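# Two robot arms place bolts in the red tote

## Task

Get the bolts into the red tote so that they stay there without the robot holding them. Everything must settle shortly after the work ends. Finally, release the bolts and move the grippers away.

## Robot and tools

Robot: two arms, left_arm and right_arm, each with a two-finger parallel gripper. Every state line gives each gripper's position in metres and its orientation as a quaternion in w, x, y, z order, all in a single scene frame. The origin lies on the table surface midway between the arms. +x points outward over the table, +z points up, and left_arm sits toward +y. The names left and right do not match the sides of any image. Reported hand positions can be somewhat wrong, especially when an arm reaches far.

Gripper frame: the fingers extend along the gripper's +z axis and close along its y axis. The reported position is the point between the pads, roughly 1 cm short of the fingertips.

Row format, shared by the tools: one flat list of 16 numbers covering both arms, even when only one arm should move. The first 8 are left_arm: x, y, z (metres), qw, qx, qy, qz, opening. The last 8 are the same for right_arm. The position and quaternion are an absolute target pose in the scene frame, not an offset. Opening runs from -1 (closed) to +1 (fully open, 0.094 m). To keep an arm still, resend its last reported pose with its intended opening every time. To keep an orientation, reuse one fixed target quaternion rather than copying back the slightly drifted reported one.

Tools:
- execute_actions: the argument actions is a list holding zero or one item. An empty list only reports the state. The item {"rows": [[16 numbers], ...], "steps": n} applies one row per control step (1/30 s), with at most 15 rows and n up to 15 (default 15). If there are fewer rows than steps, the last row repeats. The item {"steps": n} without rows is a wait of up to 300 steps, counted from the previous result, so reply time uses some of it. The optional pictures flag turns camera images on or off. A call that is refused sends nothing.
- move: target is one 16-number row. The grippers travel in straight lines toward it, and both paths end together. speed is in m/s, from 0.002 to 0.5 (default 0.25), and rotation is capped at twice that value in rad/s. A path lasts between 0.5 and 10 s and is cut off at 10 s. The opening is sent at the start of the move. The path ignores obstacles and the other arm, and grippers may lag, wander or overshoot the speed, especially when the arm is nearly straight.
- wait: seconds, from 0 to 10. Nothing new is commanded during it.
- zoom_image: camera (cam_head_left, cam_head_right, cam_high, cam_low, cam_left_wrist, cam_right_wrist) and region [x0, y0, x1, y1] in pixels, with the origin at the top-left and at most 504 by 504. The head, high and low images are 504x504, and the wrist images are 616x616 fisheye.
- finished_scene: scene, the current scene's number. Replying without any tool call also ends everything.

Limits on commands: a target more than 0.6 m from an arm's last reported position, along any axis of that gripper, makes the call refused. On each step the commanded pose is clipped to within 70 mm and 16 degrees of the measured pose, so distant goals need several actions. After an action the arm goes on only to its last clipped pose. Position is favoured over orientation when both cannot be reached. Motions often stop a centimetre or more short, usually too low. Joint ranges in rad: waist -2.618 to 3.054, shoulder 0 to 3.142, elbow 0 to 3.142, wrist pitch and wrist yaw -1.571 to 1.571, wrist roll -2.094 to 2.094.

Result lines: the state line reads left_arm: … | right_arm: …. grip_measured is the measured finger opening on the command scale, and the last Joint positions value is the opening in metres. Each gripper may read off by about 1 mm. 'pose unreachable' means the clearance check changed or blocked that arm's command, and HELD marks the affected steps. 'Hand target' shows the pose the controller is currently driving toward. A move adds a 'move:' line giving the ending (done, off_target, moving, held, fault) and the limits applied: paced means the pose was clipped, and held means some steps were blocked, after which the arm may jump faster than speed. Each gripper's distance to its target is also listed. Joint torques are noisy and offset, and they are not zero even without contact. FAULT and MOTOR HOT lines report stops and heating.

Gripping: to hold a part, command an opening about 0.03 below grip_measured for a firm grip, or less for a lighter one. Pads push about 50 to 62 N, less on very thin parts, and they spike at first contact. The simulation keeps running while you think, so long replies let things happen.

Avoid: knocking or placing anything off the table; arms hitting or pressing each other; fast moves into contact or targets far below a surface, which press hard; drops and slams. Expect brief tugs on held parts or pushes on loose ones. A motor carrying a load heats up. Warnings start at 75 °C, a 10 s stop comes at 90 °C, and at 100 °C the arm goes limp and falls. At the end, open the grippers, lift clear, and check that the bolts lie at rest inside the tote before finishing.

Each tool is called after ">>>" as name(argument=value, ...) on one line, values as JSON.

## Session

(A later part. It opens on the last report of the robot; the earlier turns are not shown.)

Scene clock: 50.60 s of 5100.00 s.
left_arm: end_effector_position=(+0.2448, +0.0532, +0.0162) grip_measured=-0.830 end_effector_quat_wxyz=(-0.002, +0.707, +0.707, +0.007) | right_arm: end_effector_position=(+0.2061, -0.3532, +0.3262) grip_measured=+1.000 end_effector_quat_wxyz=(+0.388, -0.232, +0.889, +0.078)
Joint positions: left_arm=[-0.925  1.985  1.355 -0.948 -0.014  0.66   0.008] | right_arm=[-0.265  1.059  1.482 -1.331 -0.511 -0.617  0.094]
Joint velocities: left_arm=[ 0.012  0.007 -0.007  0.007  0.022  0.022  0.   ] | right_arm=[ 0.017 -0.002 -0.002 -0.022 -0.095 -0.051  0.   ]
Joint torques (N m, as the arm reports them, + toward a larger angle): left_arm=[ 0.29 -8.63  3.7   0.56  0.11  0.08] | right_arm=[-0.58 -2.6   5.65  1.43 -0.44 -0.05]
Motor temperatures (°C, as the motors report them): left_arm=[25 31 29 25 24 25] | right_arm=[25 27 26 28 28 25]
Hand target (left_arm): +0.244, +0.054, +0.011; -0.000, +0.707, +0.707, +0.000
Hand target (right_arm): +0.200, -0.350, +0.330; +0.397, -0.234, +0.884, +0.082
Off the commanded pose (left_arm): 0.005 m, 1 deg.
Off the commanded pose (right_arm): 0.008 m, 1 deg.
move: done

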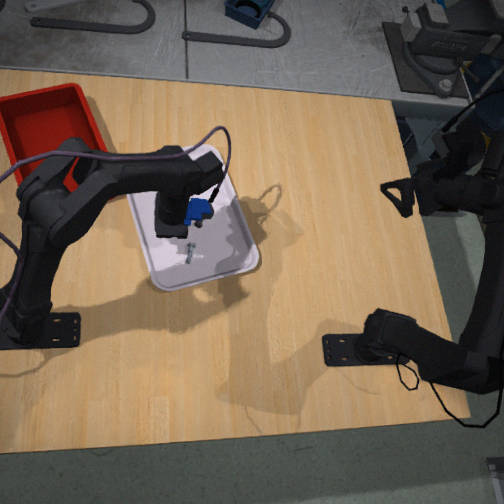

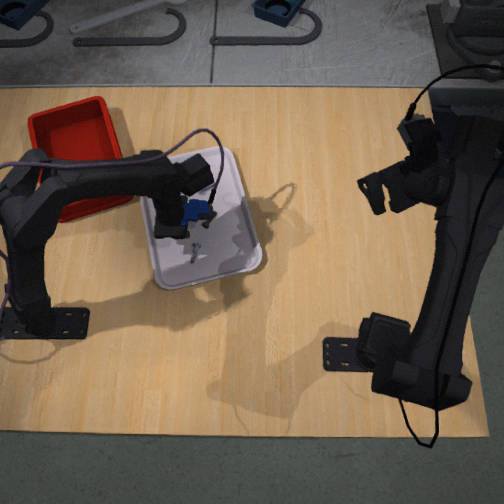

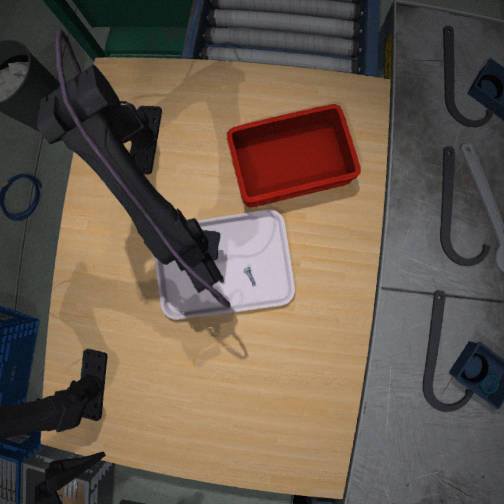

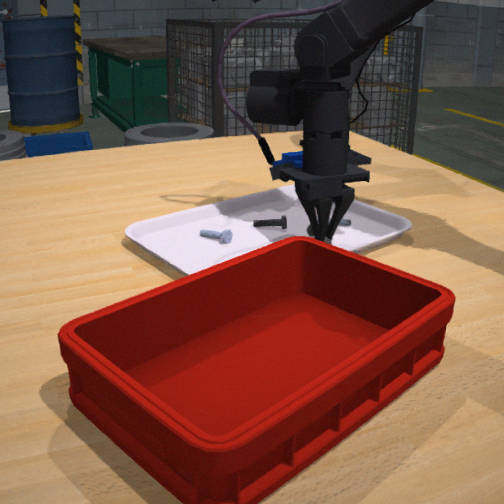

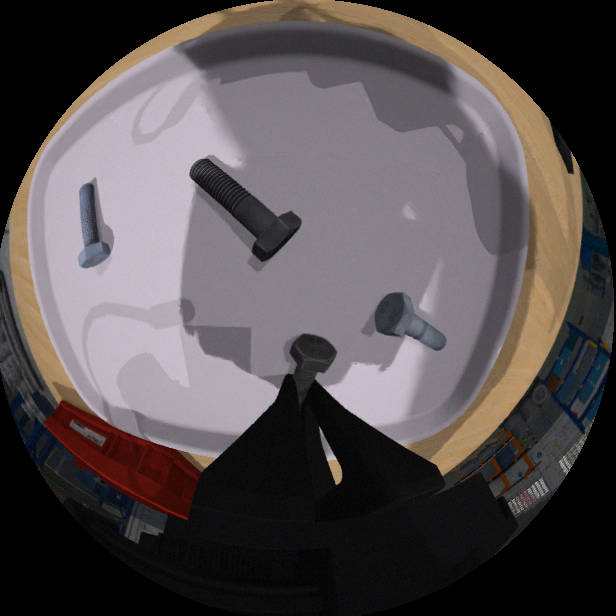

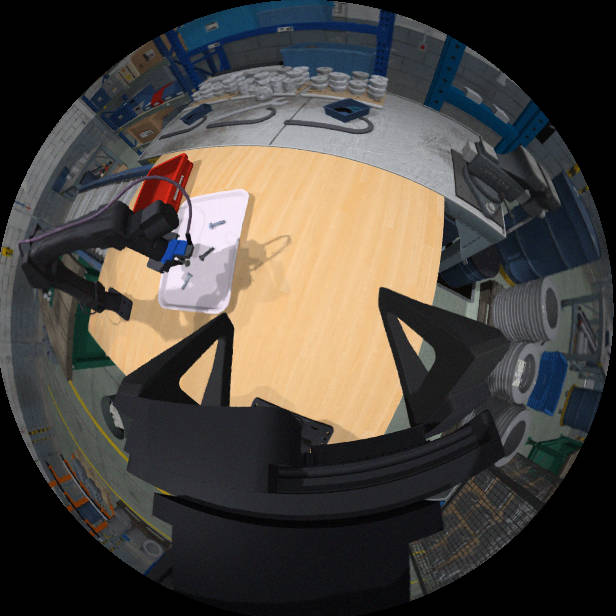

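>>> move(target=[0.26,0.08,0.15,0,0.707,0.707,0,-0.865,0.2,-0.35,0.33,0.397,-0.234,0.884,0.082,1])

>>> move(target=[0.4,0.31,0.15,0,0.38,0.92,0,-0.865,0.2,-0.35,0.33,0.397,-0.234,0.884,0.082,1])

Scene clock: 58.90 s of 5100.00 s.
left_arm: end_effector_position=(+0.2583, +0.0819, +0.1393) grip_measured=-0.849 end_effector_quat_wxyz=(-0.010, +0.708, +0.706, +0.008) | right_arm: end_effector_position=(+0.2061, -0.3532, +0.3262) grip_measured=+1.000 end_effector_quat_wxyz=(+0.388, -0.232, +0.889, +0.078)
Joint positions: left_arm=[-0.843  1.872  1.699 -1.418 -0.015  0.743  0.007] | right_arm=[-0.265  1.059  1.482 -1.331 -0.511 -0.617  0.094]
Joint velocities: left_arm=[-0.007  0.022 -0.002 -0.051 -0.081 -0.007 -0.   ] | right_arm=[-0.012  0.002 -0.007 -0.051 -0.066 -0.022  0.   ]
Joint torques (N m, as the arm reports them, + toward a larger angle): left_arm=[ 0.52 -8.9   8.89  0.01  0.09  0.11] | right_arm=[-0.57 -2.6   5.61  1.41 -0.45 -0.04]
Motor temperatures (°C, as the motors report them): left_arm=[25 32 29 25 24 25] | right_arm=[25 27 26 28 28 25]
Hand target (left_arm): +0.259, +0.081, +0.150; +0.000, +0.707, +0.707, +0.001
Hand target (right_arm): +0.200, -0.350, +0.330; +0.397, -0.234, +0.884, +0.082
Off the commanded pose (left_arm): 0.011 m, 1 deg.
Off the commanded pose (right_arm): 0.008 m, 1 deg.
After step 90, 4.00 s passed at rest.
move: off_target (left_arm)

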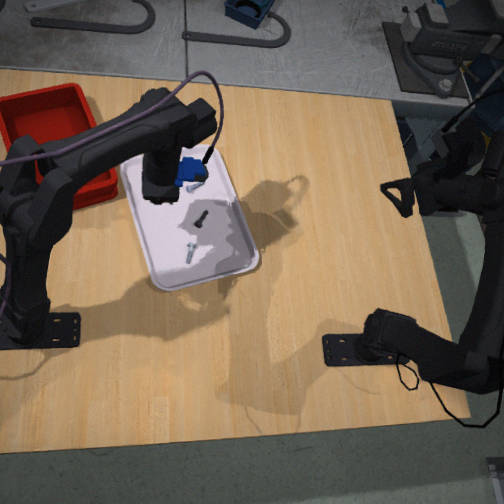

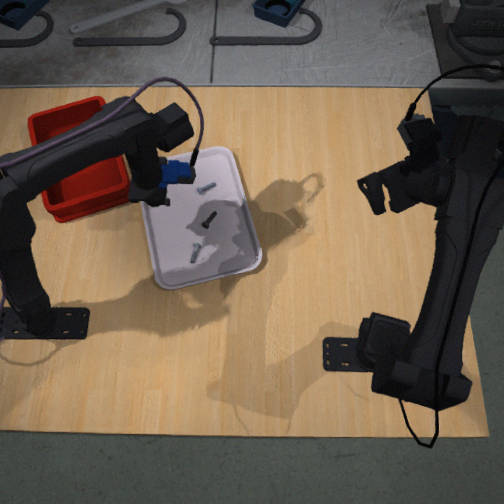

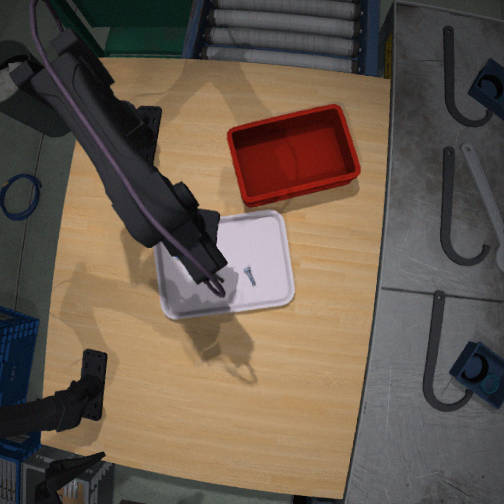

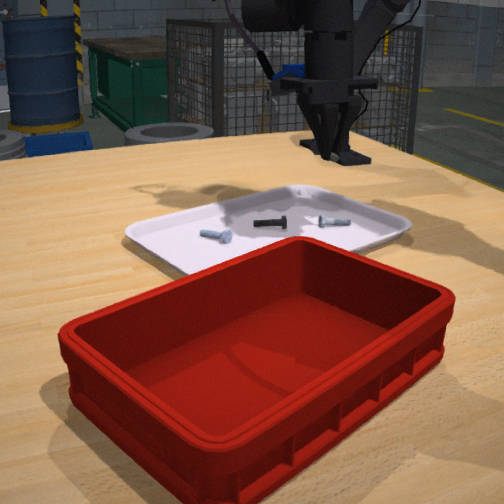

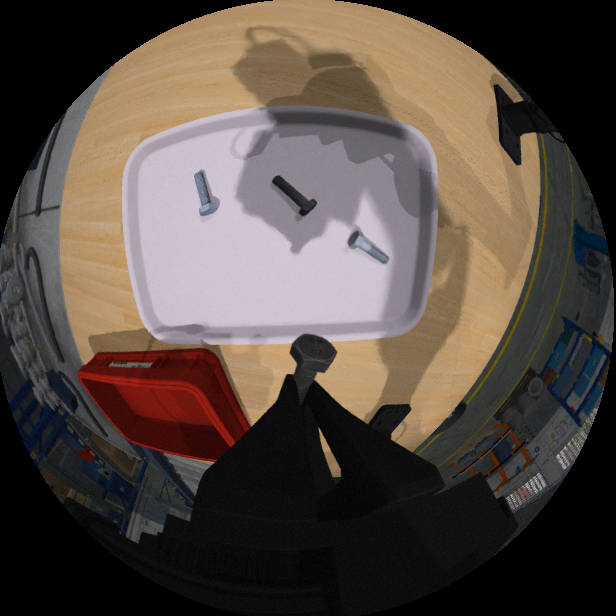

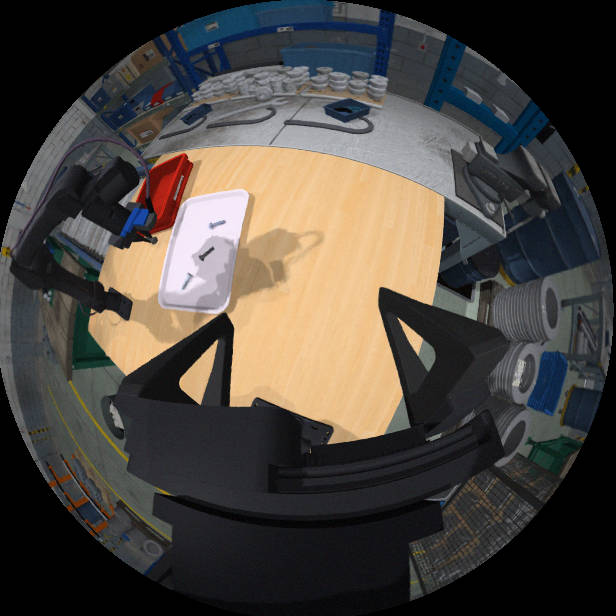

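Scene clock: 61.03 s of 5100.00 s.
left_arm: end_effector_position=(+0.3971, +0.3144, +0.1445) grip_measured=-0.849 end_effector_quat_wxyz=(-0.004, +0.384, +0.923, +0.007) | right_arm: end_effector_position=(+0.2061, -0.3532, +0.3262) grip_measured=+1.000 end_effector_quat_wxyz=(+0.388, -0.232, +0.889, +0.078)
Joint positions: left_arm=[-0.075  1.981  1.868 -1.461 -0.016  0.725  0.007] | right_arm=[-0.265  1.059  1.482 -1.331 -0.511 -0.617  0.094]
Joint velocities: left_arm=[-0.007 -0.007 -0.012 -0.007 -0.095 -0.037  0.   ] | right_arm=[-0.002  0.007  0.007  0.007  0.007 -0.007  0.   ]
Joint torques (N m, as the arm reports them, + toward a larger angle): left_arm=[-0.03 -8.35  9.26  0.05 -0.06 -0.05] | right_arm=[-0.58 -2.55  5.64  1.43 -0.47 -0.04]
Motor temperatures (°C, as the motors report them): left_arm=[25 32 29 25 24 25] | right_arm=[25 27 26 28 28 25]
Hand target (left_arm): +0.399, +0.314, +0.150; -0.000, +0.382, +0.924, +0.008
Hand target (right_arm): +0.200, -0.350, +0.330; +0.397, -0.234, +0.884, +0.082
Off the commanded pose (left_arm): 0.008 m, 1 deg.
Off the commanded pose (right_arm): 0.008 m, 1 deg.
move: done

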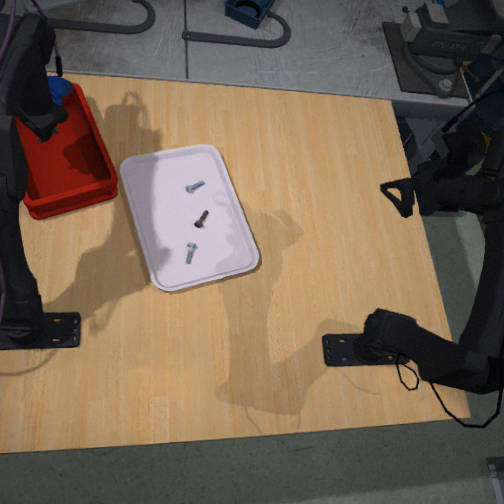

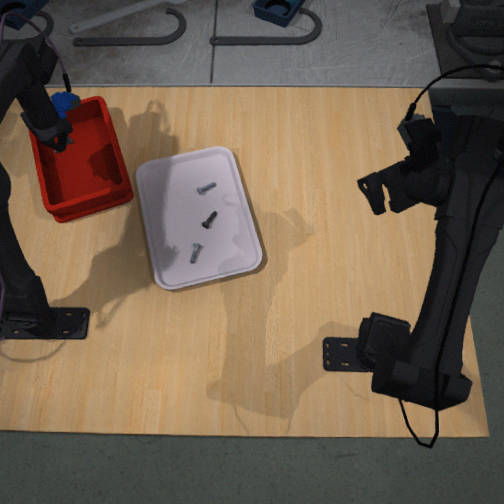

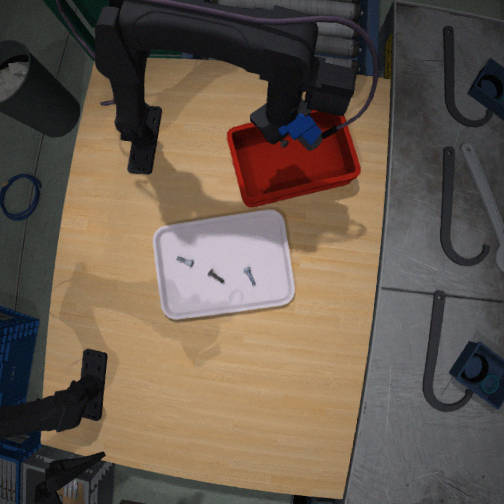

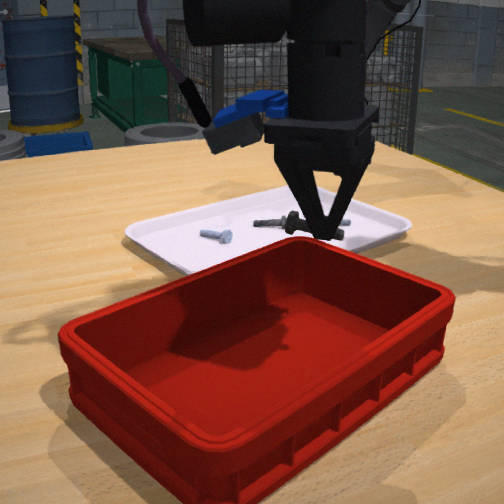

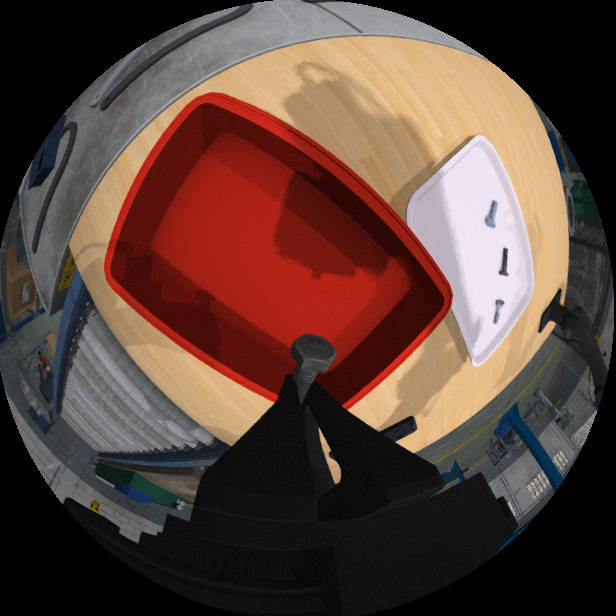

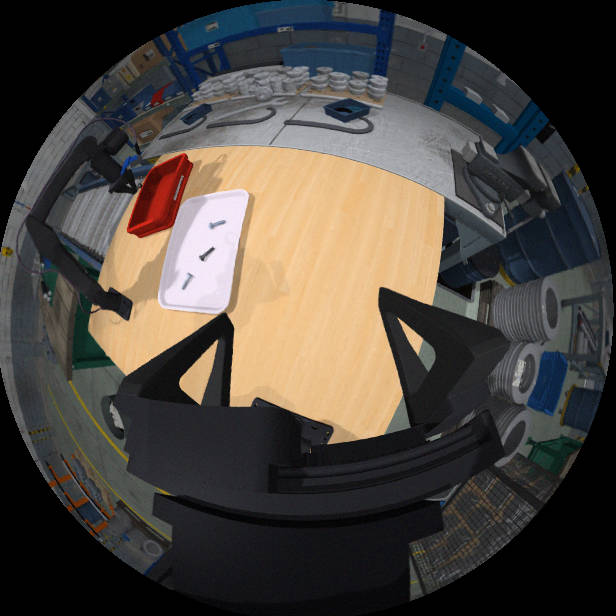

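>>> move(target=[0.44,0.29,0.03,0,0.38,0.92,0,-0.875,0.2,-0.35,0.33,0.397,-0.234,0.884,0.082,1], speed=0.12)

>>> move(target=[0.44,0.29,0.03,0,0.38,0.92,0,-0.3,0.2,-0.35,0.33,0.397,-0.234,0.884,0.082,1])

>>> move(target=[0.41,0.27,0.15,0,0.38,0.92,0,-0.3,0.2,-0.35,0.33,0.397,-0.234,0.884,0.082,1])

>>> move(target=[0.33,0.12,0.14,0,0.292,0.956,0,-0.2,0.2,-0.35,0.33,0.397,-0.234,0.884,0.082,1])

>>> move(target=[0.285,-0.028,0.035,0,0.292,0.956,0,-0.2,0.2,-0.35,0.33,0.397,-0.234,0.884,0.082,1])

Scene clock: 71.20 s of 5100.00 s.
left_arm: end_effector_position=(+0.4384, +0.2965, +0.0293) grip_measured=-0.856 end_effector_quat_wxyz=(-0.010, +0.380, +0.925, +0.003) | right_arm: end_effector_position=(+0.2061, -0.3532, +0.3262) grip_measured=+1.000 end_effector_quat_wxyz=(+0.388, -0.232, +0.889, +0.078)
Joint positions: left_arm=[-0.11   2.2    1.742 -1.131 -0.012  0.683  0.007] | right_arm=[-0.265  1.059  1.482 -1.331 -0.511 -0.617  0.094]
Joint velocities: left_arm=[ 0.012 -0.017 -0.002 -0.022  0.022  0.022 -0.   ] | right_arm=[-0.007 -0.002 -0.007  0.037  0.081 -0.11   0.   ]
Joint torques (N m, as the arm reports them, + toward a larger angle): left_arm=[ -0.38 -10.75   5.95   0.33   0.11  -0.06] | right_arm=[-0.58 -2.55  5.66  1.42 -0.45 -0.05]
Motor temperatures (°C, as the motors report them): left_arm=[25 32 30 25 24 25] | right_arm=[25 27 26 28 28 25]
Hand target (left_arm): +0.441, +0.290, +0.030; -0.000, +0.382, +0.924, -0.000
Hand target (right_arm): +0.200, -0.350, +0.330; +0.397, -0.234, +0.884, +0.082
Off the commanded pose (left_arm): 0.007 m, 1 deg.
Off the commanded pose (right_arm): 0.008 m, 1 deg.
After step 160, 3.27 s passed at rest.
move: done

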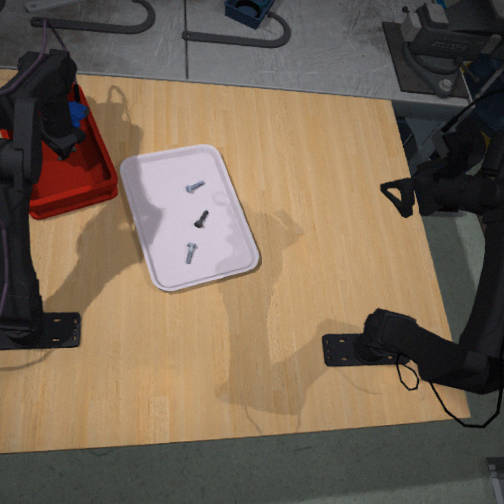

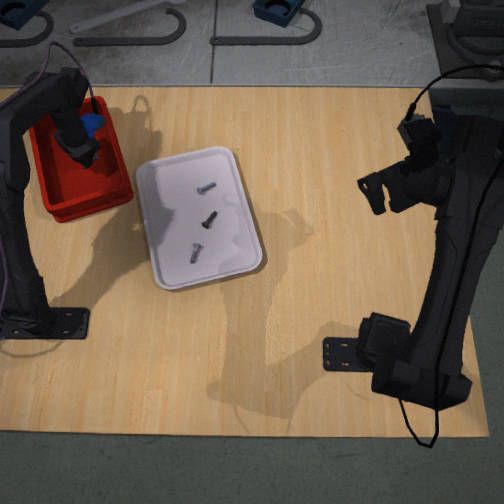

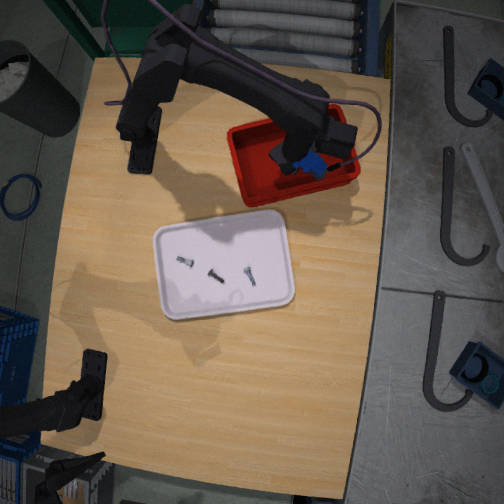

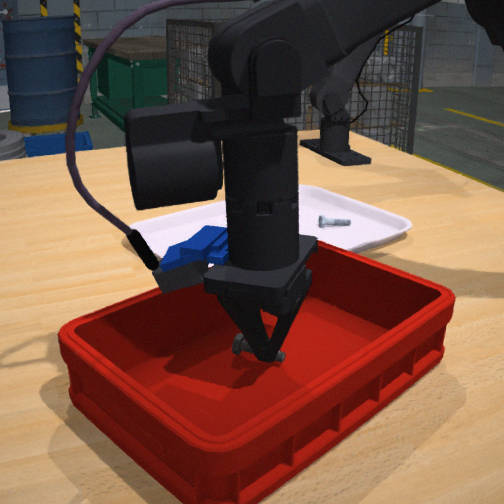

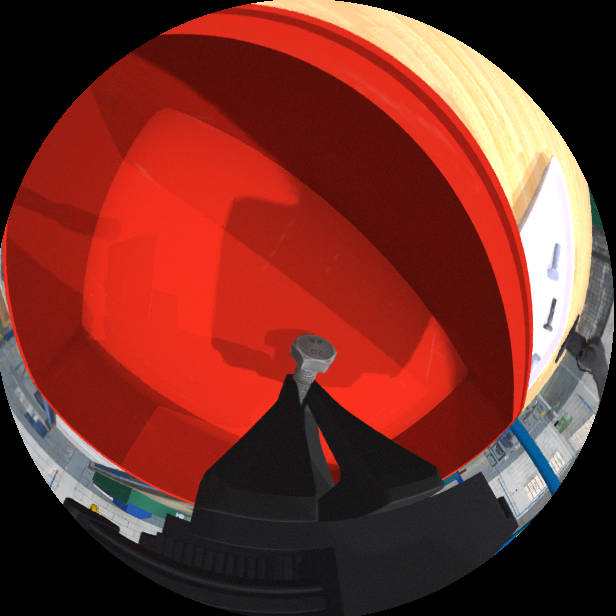

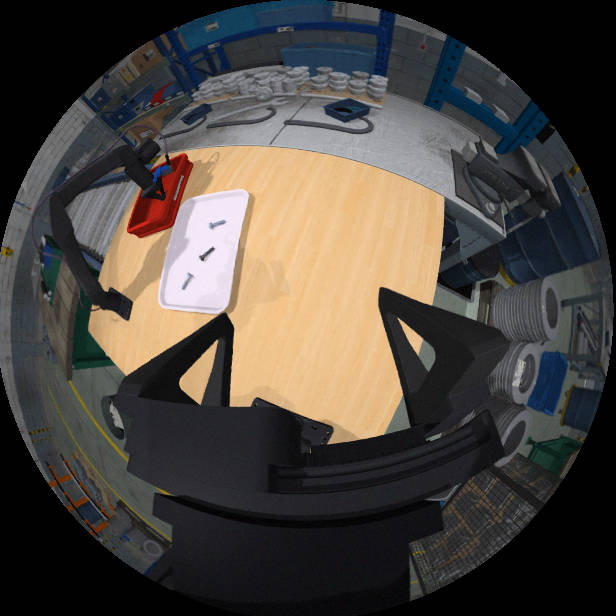

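Scene clock: 71.90 s of 5100.00 s.
left_arm: end_effector_position=(+0.4393, +0.2964, +0.0293) grip_measured=-0.303 end_effector_quat_wxyz=(-0.008, +0.380, +0.925, +0.004) | right_arm: end_effector_position=(+0.2061, -0.3532, +0.3262) grip_measured=+1.000 end_effector_quat_wxyz=(+0.388, -0.232, +0.889, +0.078)
Joint positions: left_arm=[-0.11   2.2    1.742 -1.127 -0.012  0.682  0.033] | right_arm=[-0.265  1.059  1.482 -1.331 -0.511 -0.617  0.094]
Joint velocities: left_arm=[ 0.022 -0.007 -0.002  0.007  0.022 -0.037  0.   ] | right_arm=[-0.002  0.007 -0.017 -0.007  0.051  0.007  0.   ]
Joint torques (N m, as the arm reports them, + toward a larger angle): left_arm=[ -0.45 -11.05   5.24   0.35   0.07  -0.05] | right_arm=[-0.61 -2.57  5.6   1.41 -0.47 -0.07]
Motor temperatures (°C, as the motors report them): left_arm=[25 32 30 25 24 25] | right_arm=[25 27 26 28 28 25]
Hand target (left_arm): +0.440, +0.290, +0.030; -0.000, +0.382, +0.924, -0.000
Hand target (right_arm): +0.200, -0.350, +0.330; +0.397, -0.234, +0.884, +0.082
Off the commanded pose (left_arm): 0.006 m, 1 deg.
Off the commanded pose (right_arm): 0.008 m, 1 deg.
move: done

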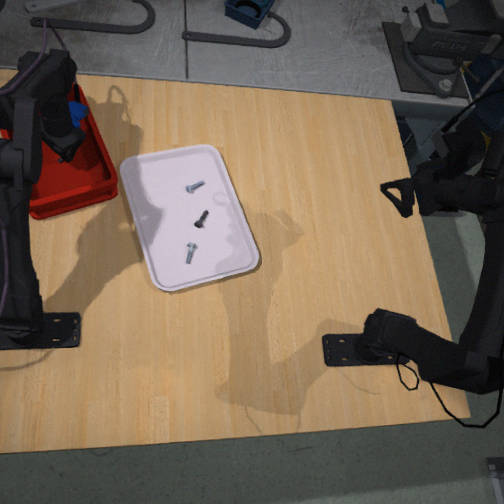

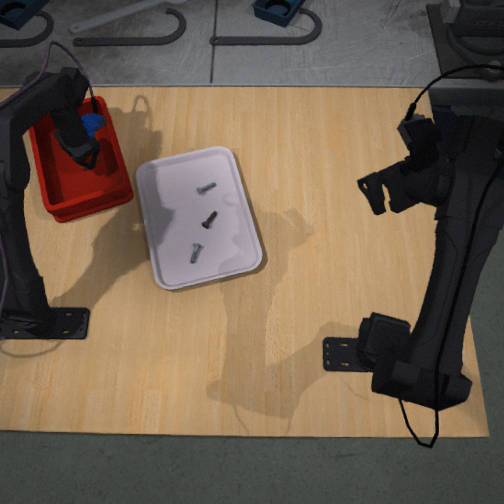

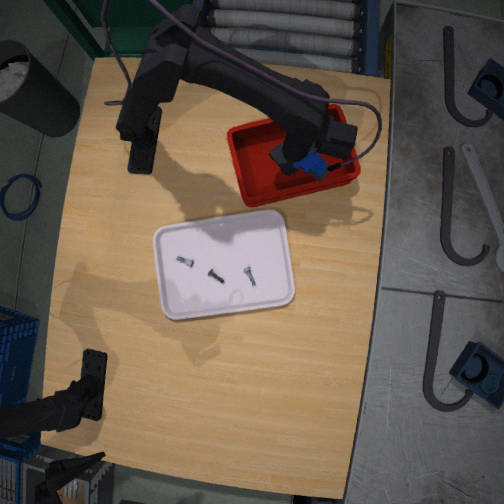

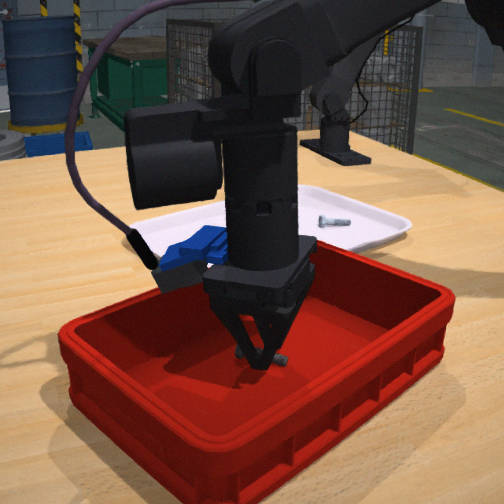

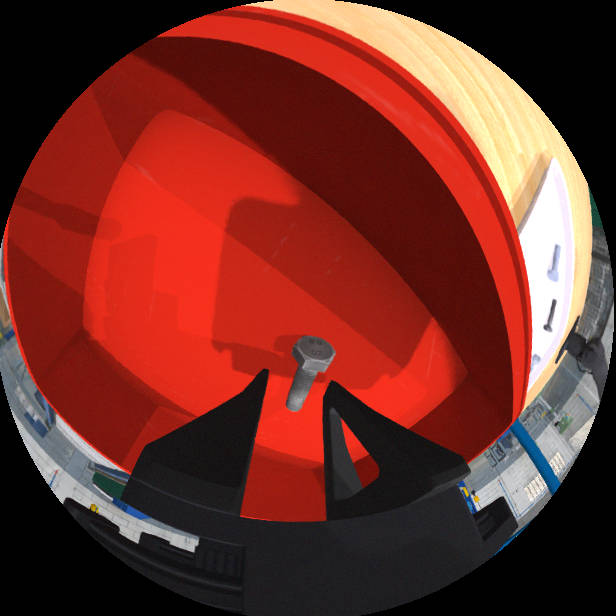

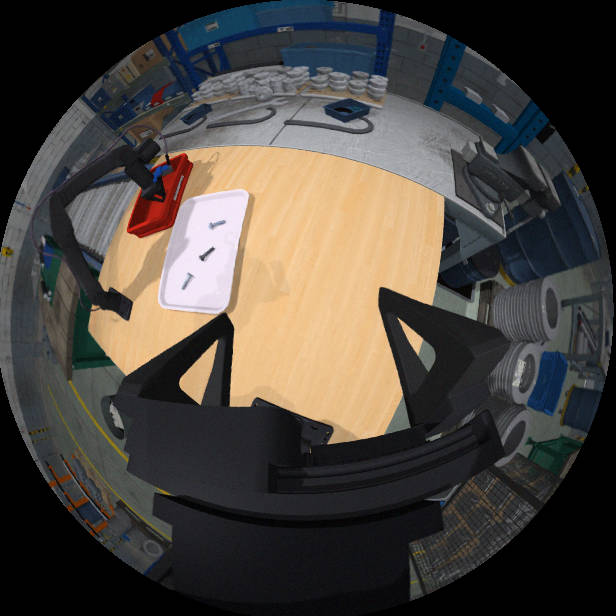

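Scene clock: 73.13 s of 5100.00 s.
left_arm: end_effector_position=(+0.4096, +0.2740, +0.1409) grip_measured=-0.303 end_effector_quat_wxyz=(-0.008, +0.381, +0.924, +0.003) | right_arm: end_effector_position=(+0.2061, -0.3532, +0.3262) grip_measured=+1.000 end_effector_quat_wxyz=(+0.388, -0.232, +0.889, +0.078)
Joint positions: left_arm=[-0.173  2.066  1.979 -1.497 -0.009  0.622  0.033] | right_arm=[-0.265  1.059  1.482 -1.331 -0.511 -0.617  0.094]
Joint velocities: left_arm=[ 0.007 -0.007 -0.007 -0.037 -0.051 -0.007  0.   ] | right_arm=[ 0.002 -0.002  0.002 -0.051 -0.037 -0.051  0.   ]
Joint torques (N m, as the arm reports them, + toward a larger angle): left_arm=[-0.13 -9.79  8.7   0.04  0.08 -0.03] | right_arm=[-0.6  -2.62  5.67  1.43 -0.45 -0.04]
Motor temperatures (°C, as the motors report them): left_arm=[25 32 30 25 24 25] | right_arm=[25 27 26 28 28 25]
Hand target (left_arm): +0.409, +0.270, +0.150; +0.001, +0.382, +0.924, -0.001
Hand target (right_arm): +0.200, -0.350, +0.330; +0.397, -0.234, +0.884, +0.082
Off the commanded pose (left_arm): 0.010 m, 1 deg.
Off the commanded pose (right_arm): 0.008 m, 1 deg.
move: done

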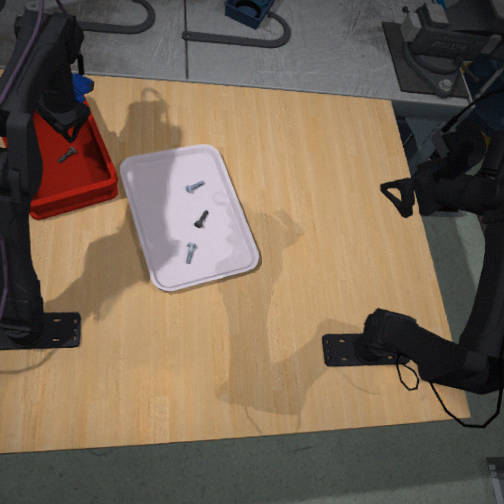

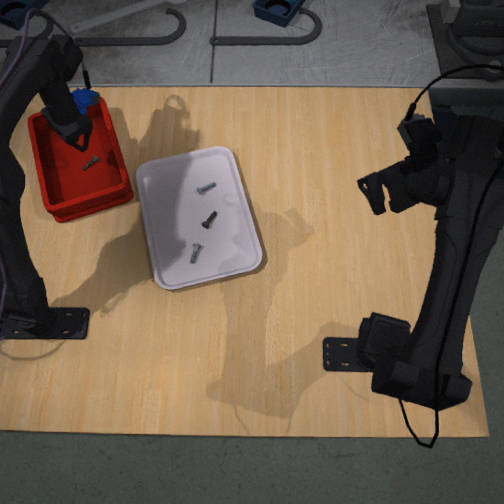

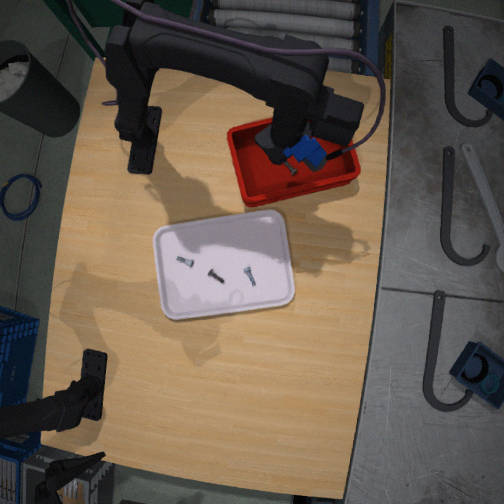

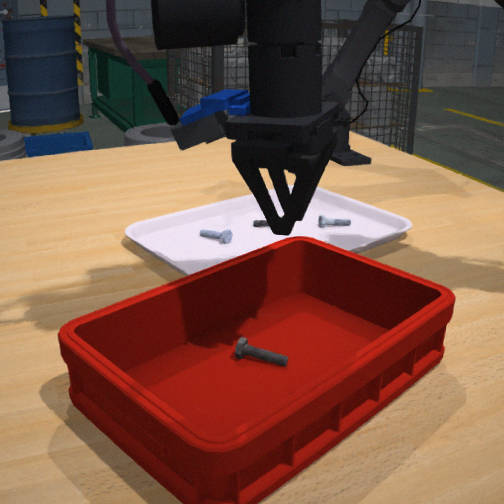

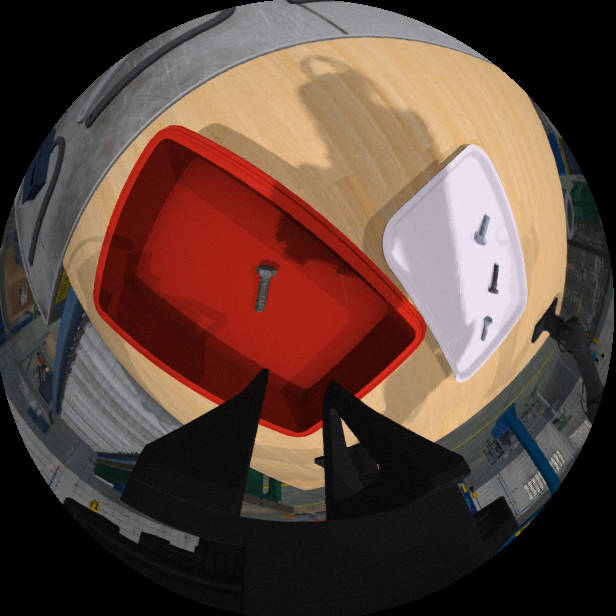

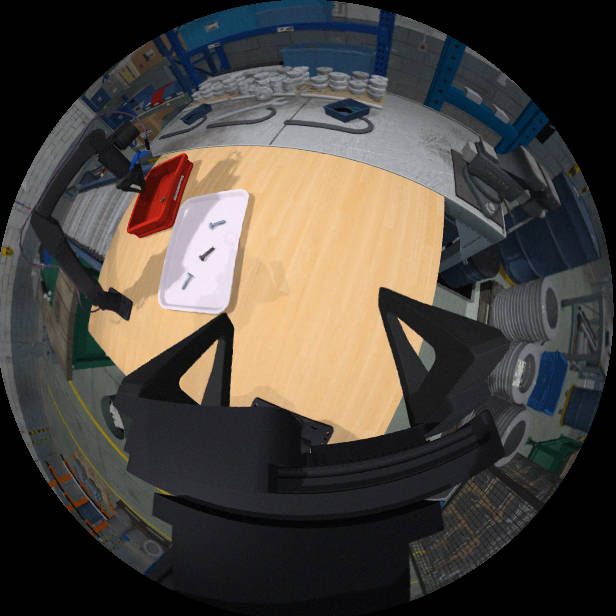

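Scene clock: 74.50 s of 5100.00 s.
left_arm: end_effector_position=(+0.3265, +0.1177, +0.1313) grip_measured=-0.203 end_effector_quat_wxyz=(-0.019, +0.298, +0.954, -0.000) | right_arm: end_effector_position=(+0.2061, -0.3532, +0.3262) grip_measured=+1.000 end_effector_quat_wxyz=(+0.388, -0.232, +0.889, +0.078)
Joint positions: left_arm=[-0.629  2.003  1.847 -1.451  0.012 -0.009  0.037] | right_arm=[-0.265  1.059  1.482 -1.331 -0.511 -0.617  0.094]
Joint velocities: left_arm=[ 0.017 -0.027 -0.007 -0.066 -0.066  0.007 -0.001] | right_arm=[-0.002 -0.007 -0.007 -0.066  0.051  0.081  0.   ]
Joint torques (N m, as the arm reports them, + toward a larger angle): left_arm=[  0.29 -10.69   6.19   0.31   0.    -0.06] | right_arm=[-0.58 -2.55  5.59  1.43 -0.48 -0.04]
Motor temperatures (°C, as the motors report them): left_arm=[25 33 30 25 24 25] | right_arm=[25 27 26 28 28 25]
Hand target (left_arm): +0.331, +0.118, +0.140; +0.000, +0.292, +0.956, -0.005
Hand target (right_arm): +0.200, -0.350, +0.330; +0.397, -0.234, +0.884, +0.082
Off the commanded pose (left_arm): 0.010 m, 2 deg.
Off the commanded pose (right_arm): 0.008 m, 1 deg.
move: done

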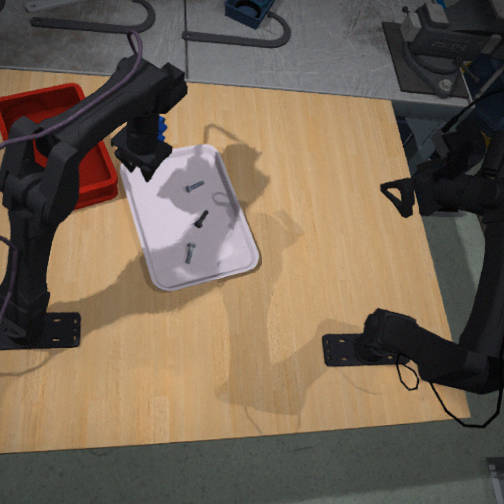

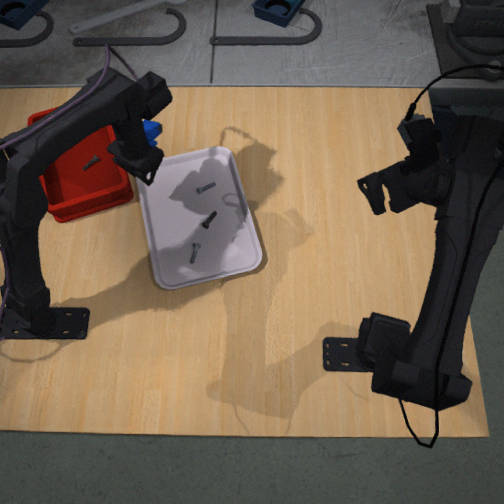

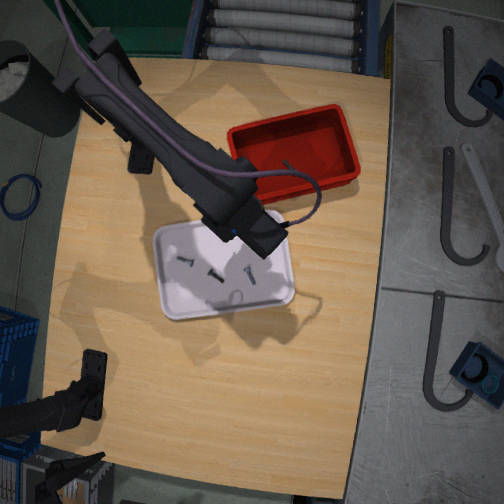

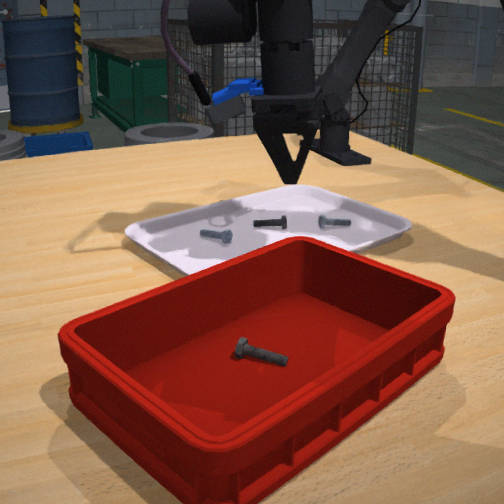

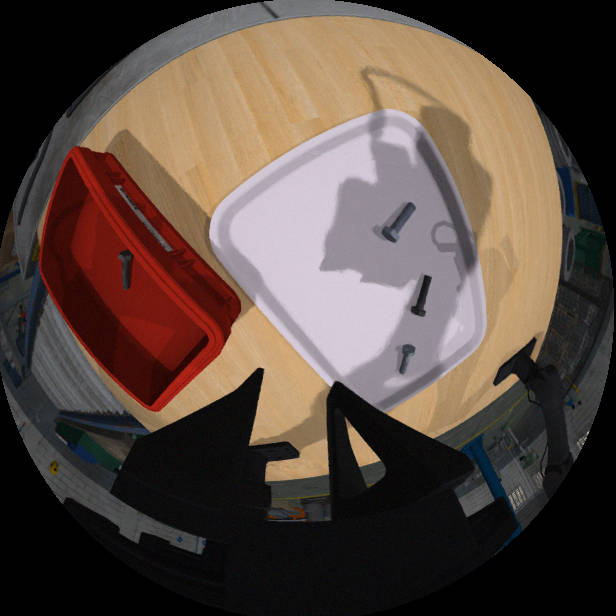

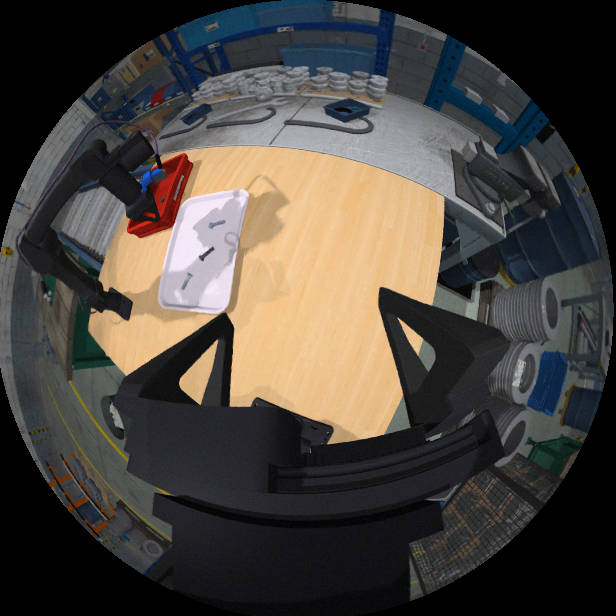

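Scene clock: 75.77 s of 5100.00 s.
left_arm: end_effector_position=(+0.2763, -0.0230, +0.0289) grip_measured=-0.203 end_effector_quat_wxyz=(-0.020, +0.298, +0.954, +0.006) | right_arm: end_effector_position=(+0.2061, -0.3531, +0.3262) grip_measured=+1.000 end_effector_quat_wxyz=(+0.388, -0.233, +0.889, +0.078)
Joint positions: left_arm=[-0.962  2.31   1.924 -1.224  0.015 -0.344  0.037] | right_arm=[-0.265  1.059  1.482 -1.331 -0.512 -0.617  0.094]
Joint velocities: left_arm=[ 0.002  0.017 -0.022 -0.037 -0.022 -0.007 -0.   ] | right_arm=[ 0.002 -0.012 -0.012  0.007  0.022  0.007  0.   ]
Joint torques (N m, as the arm reports them, + toward a larger angle): left_arm=[  0.22 -11.17   8.99   0.29  -0.07  -0.03] | right_arm=[-0.56 -2.55  5.7   1.43 -0.46 -0.05]
Motor temperatures (°C, as the motors report them): left_arm=[25 33 30 25 24 25] | right_arm=[25 27 26 28 28 25]
Hand target (left_arm): +0.286, -0.030, +0.036; -0.001, +0.292, +0.956, -0.003
Hand target (right_arm): +0.200, -0.350, +0.330; +0.397, -0.234, +0.884, +0.082
Off the commanded pose (left_arm): 0.012 m, 2 deg.
Off the commanded pose (right_arm): 0.008 m, 1 deg.
move: off_target (left_arm)

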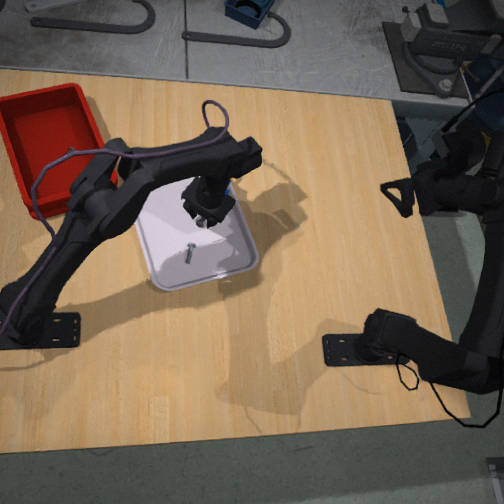

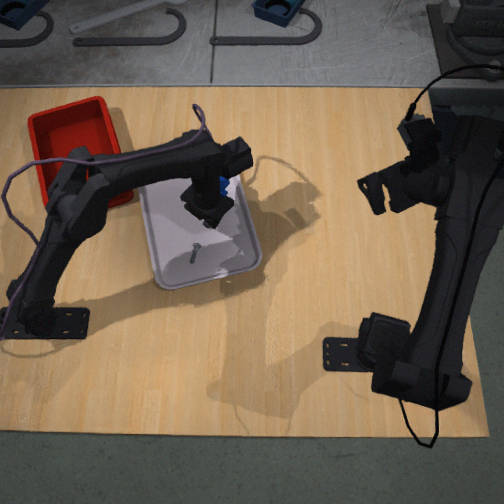

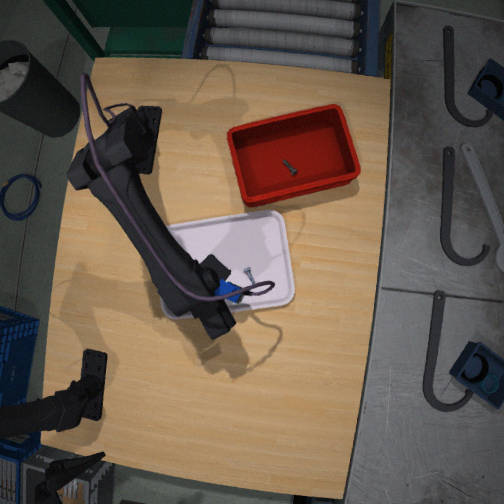

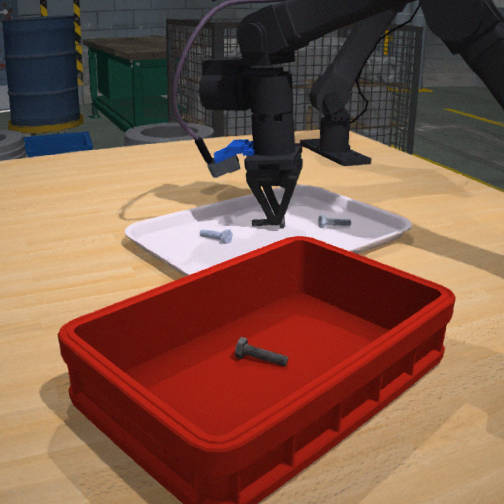

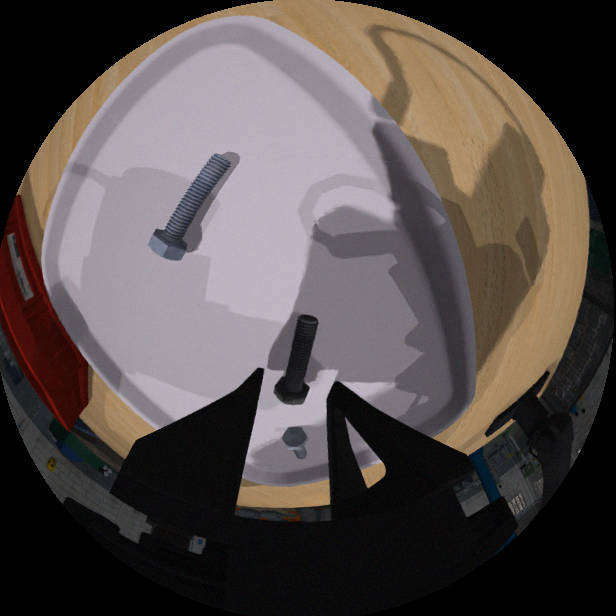

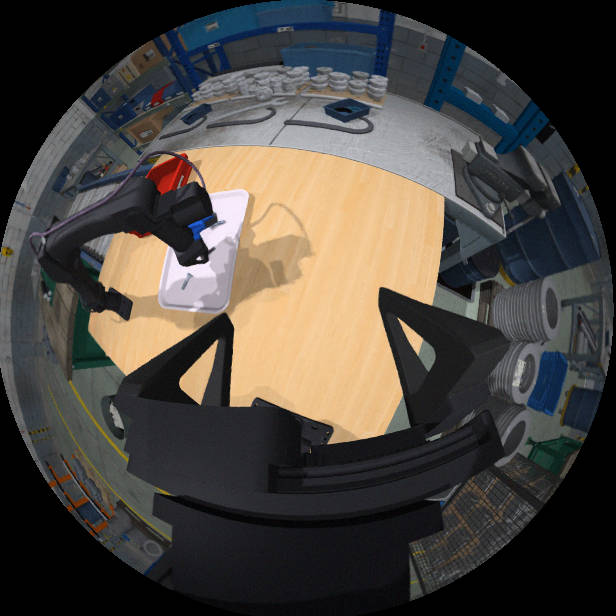

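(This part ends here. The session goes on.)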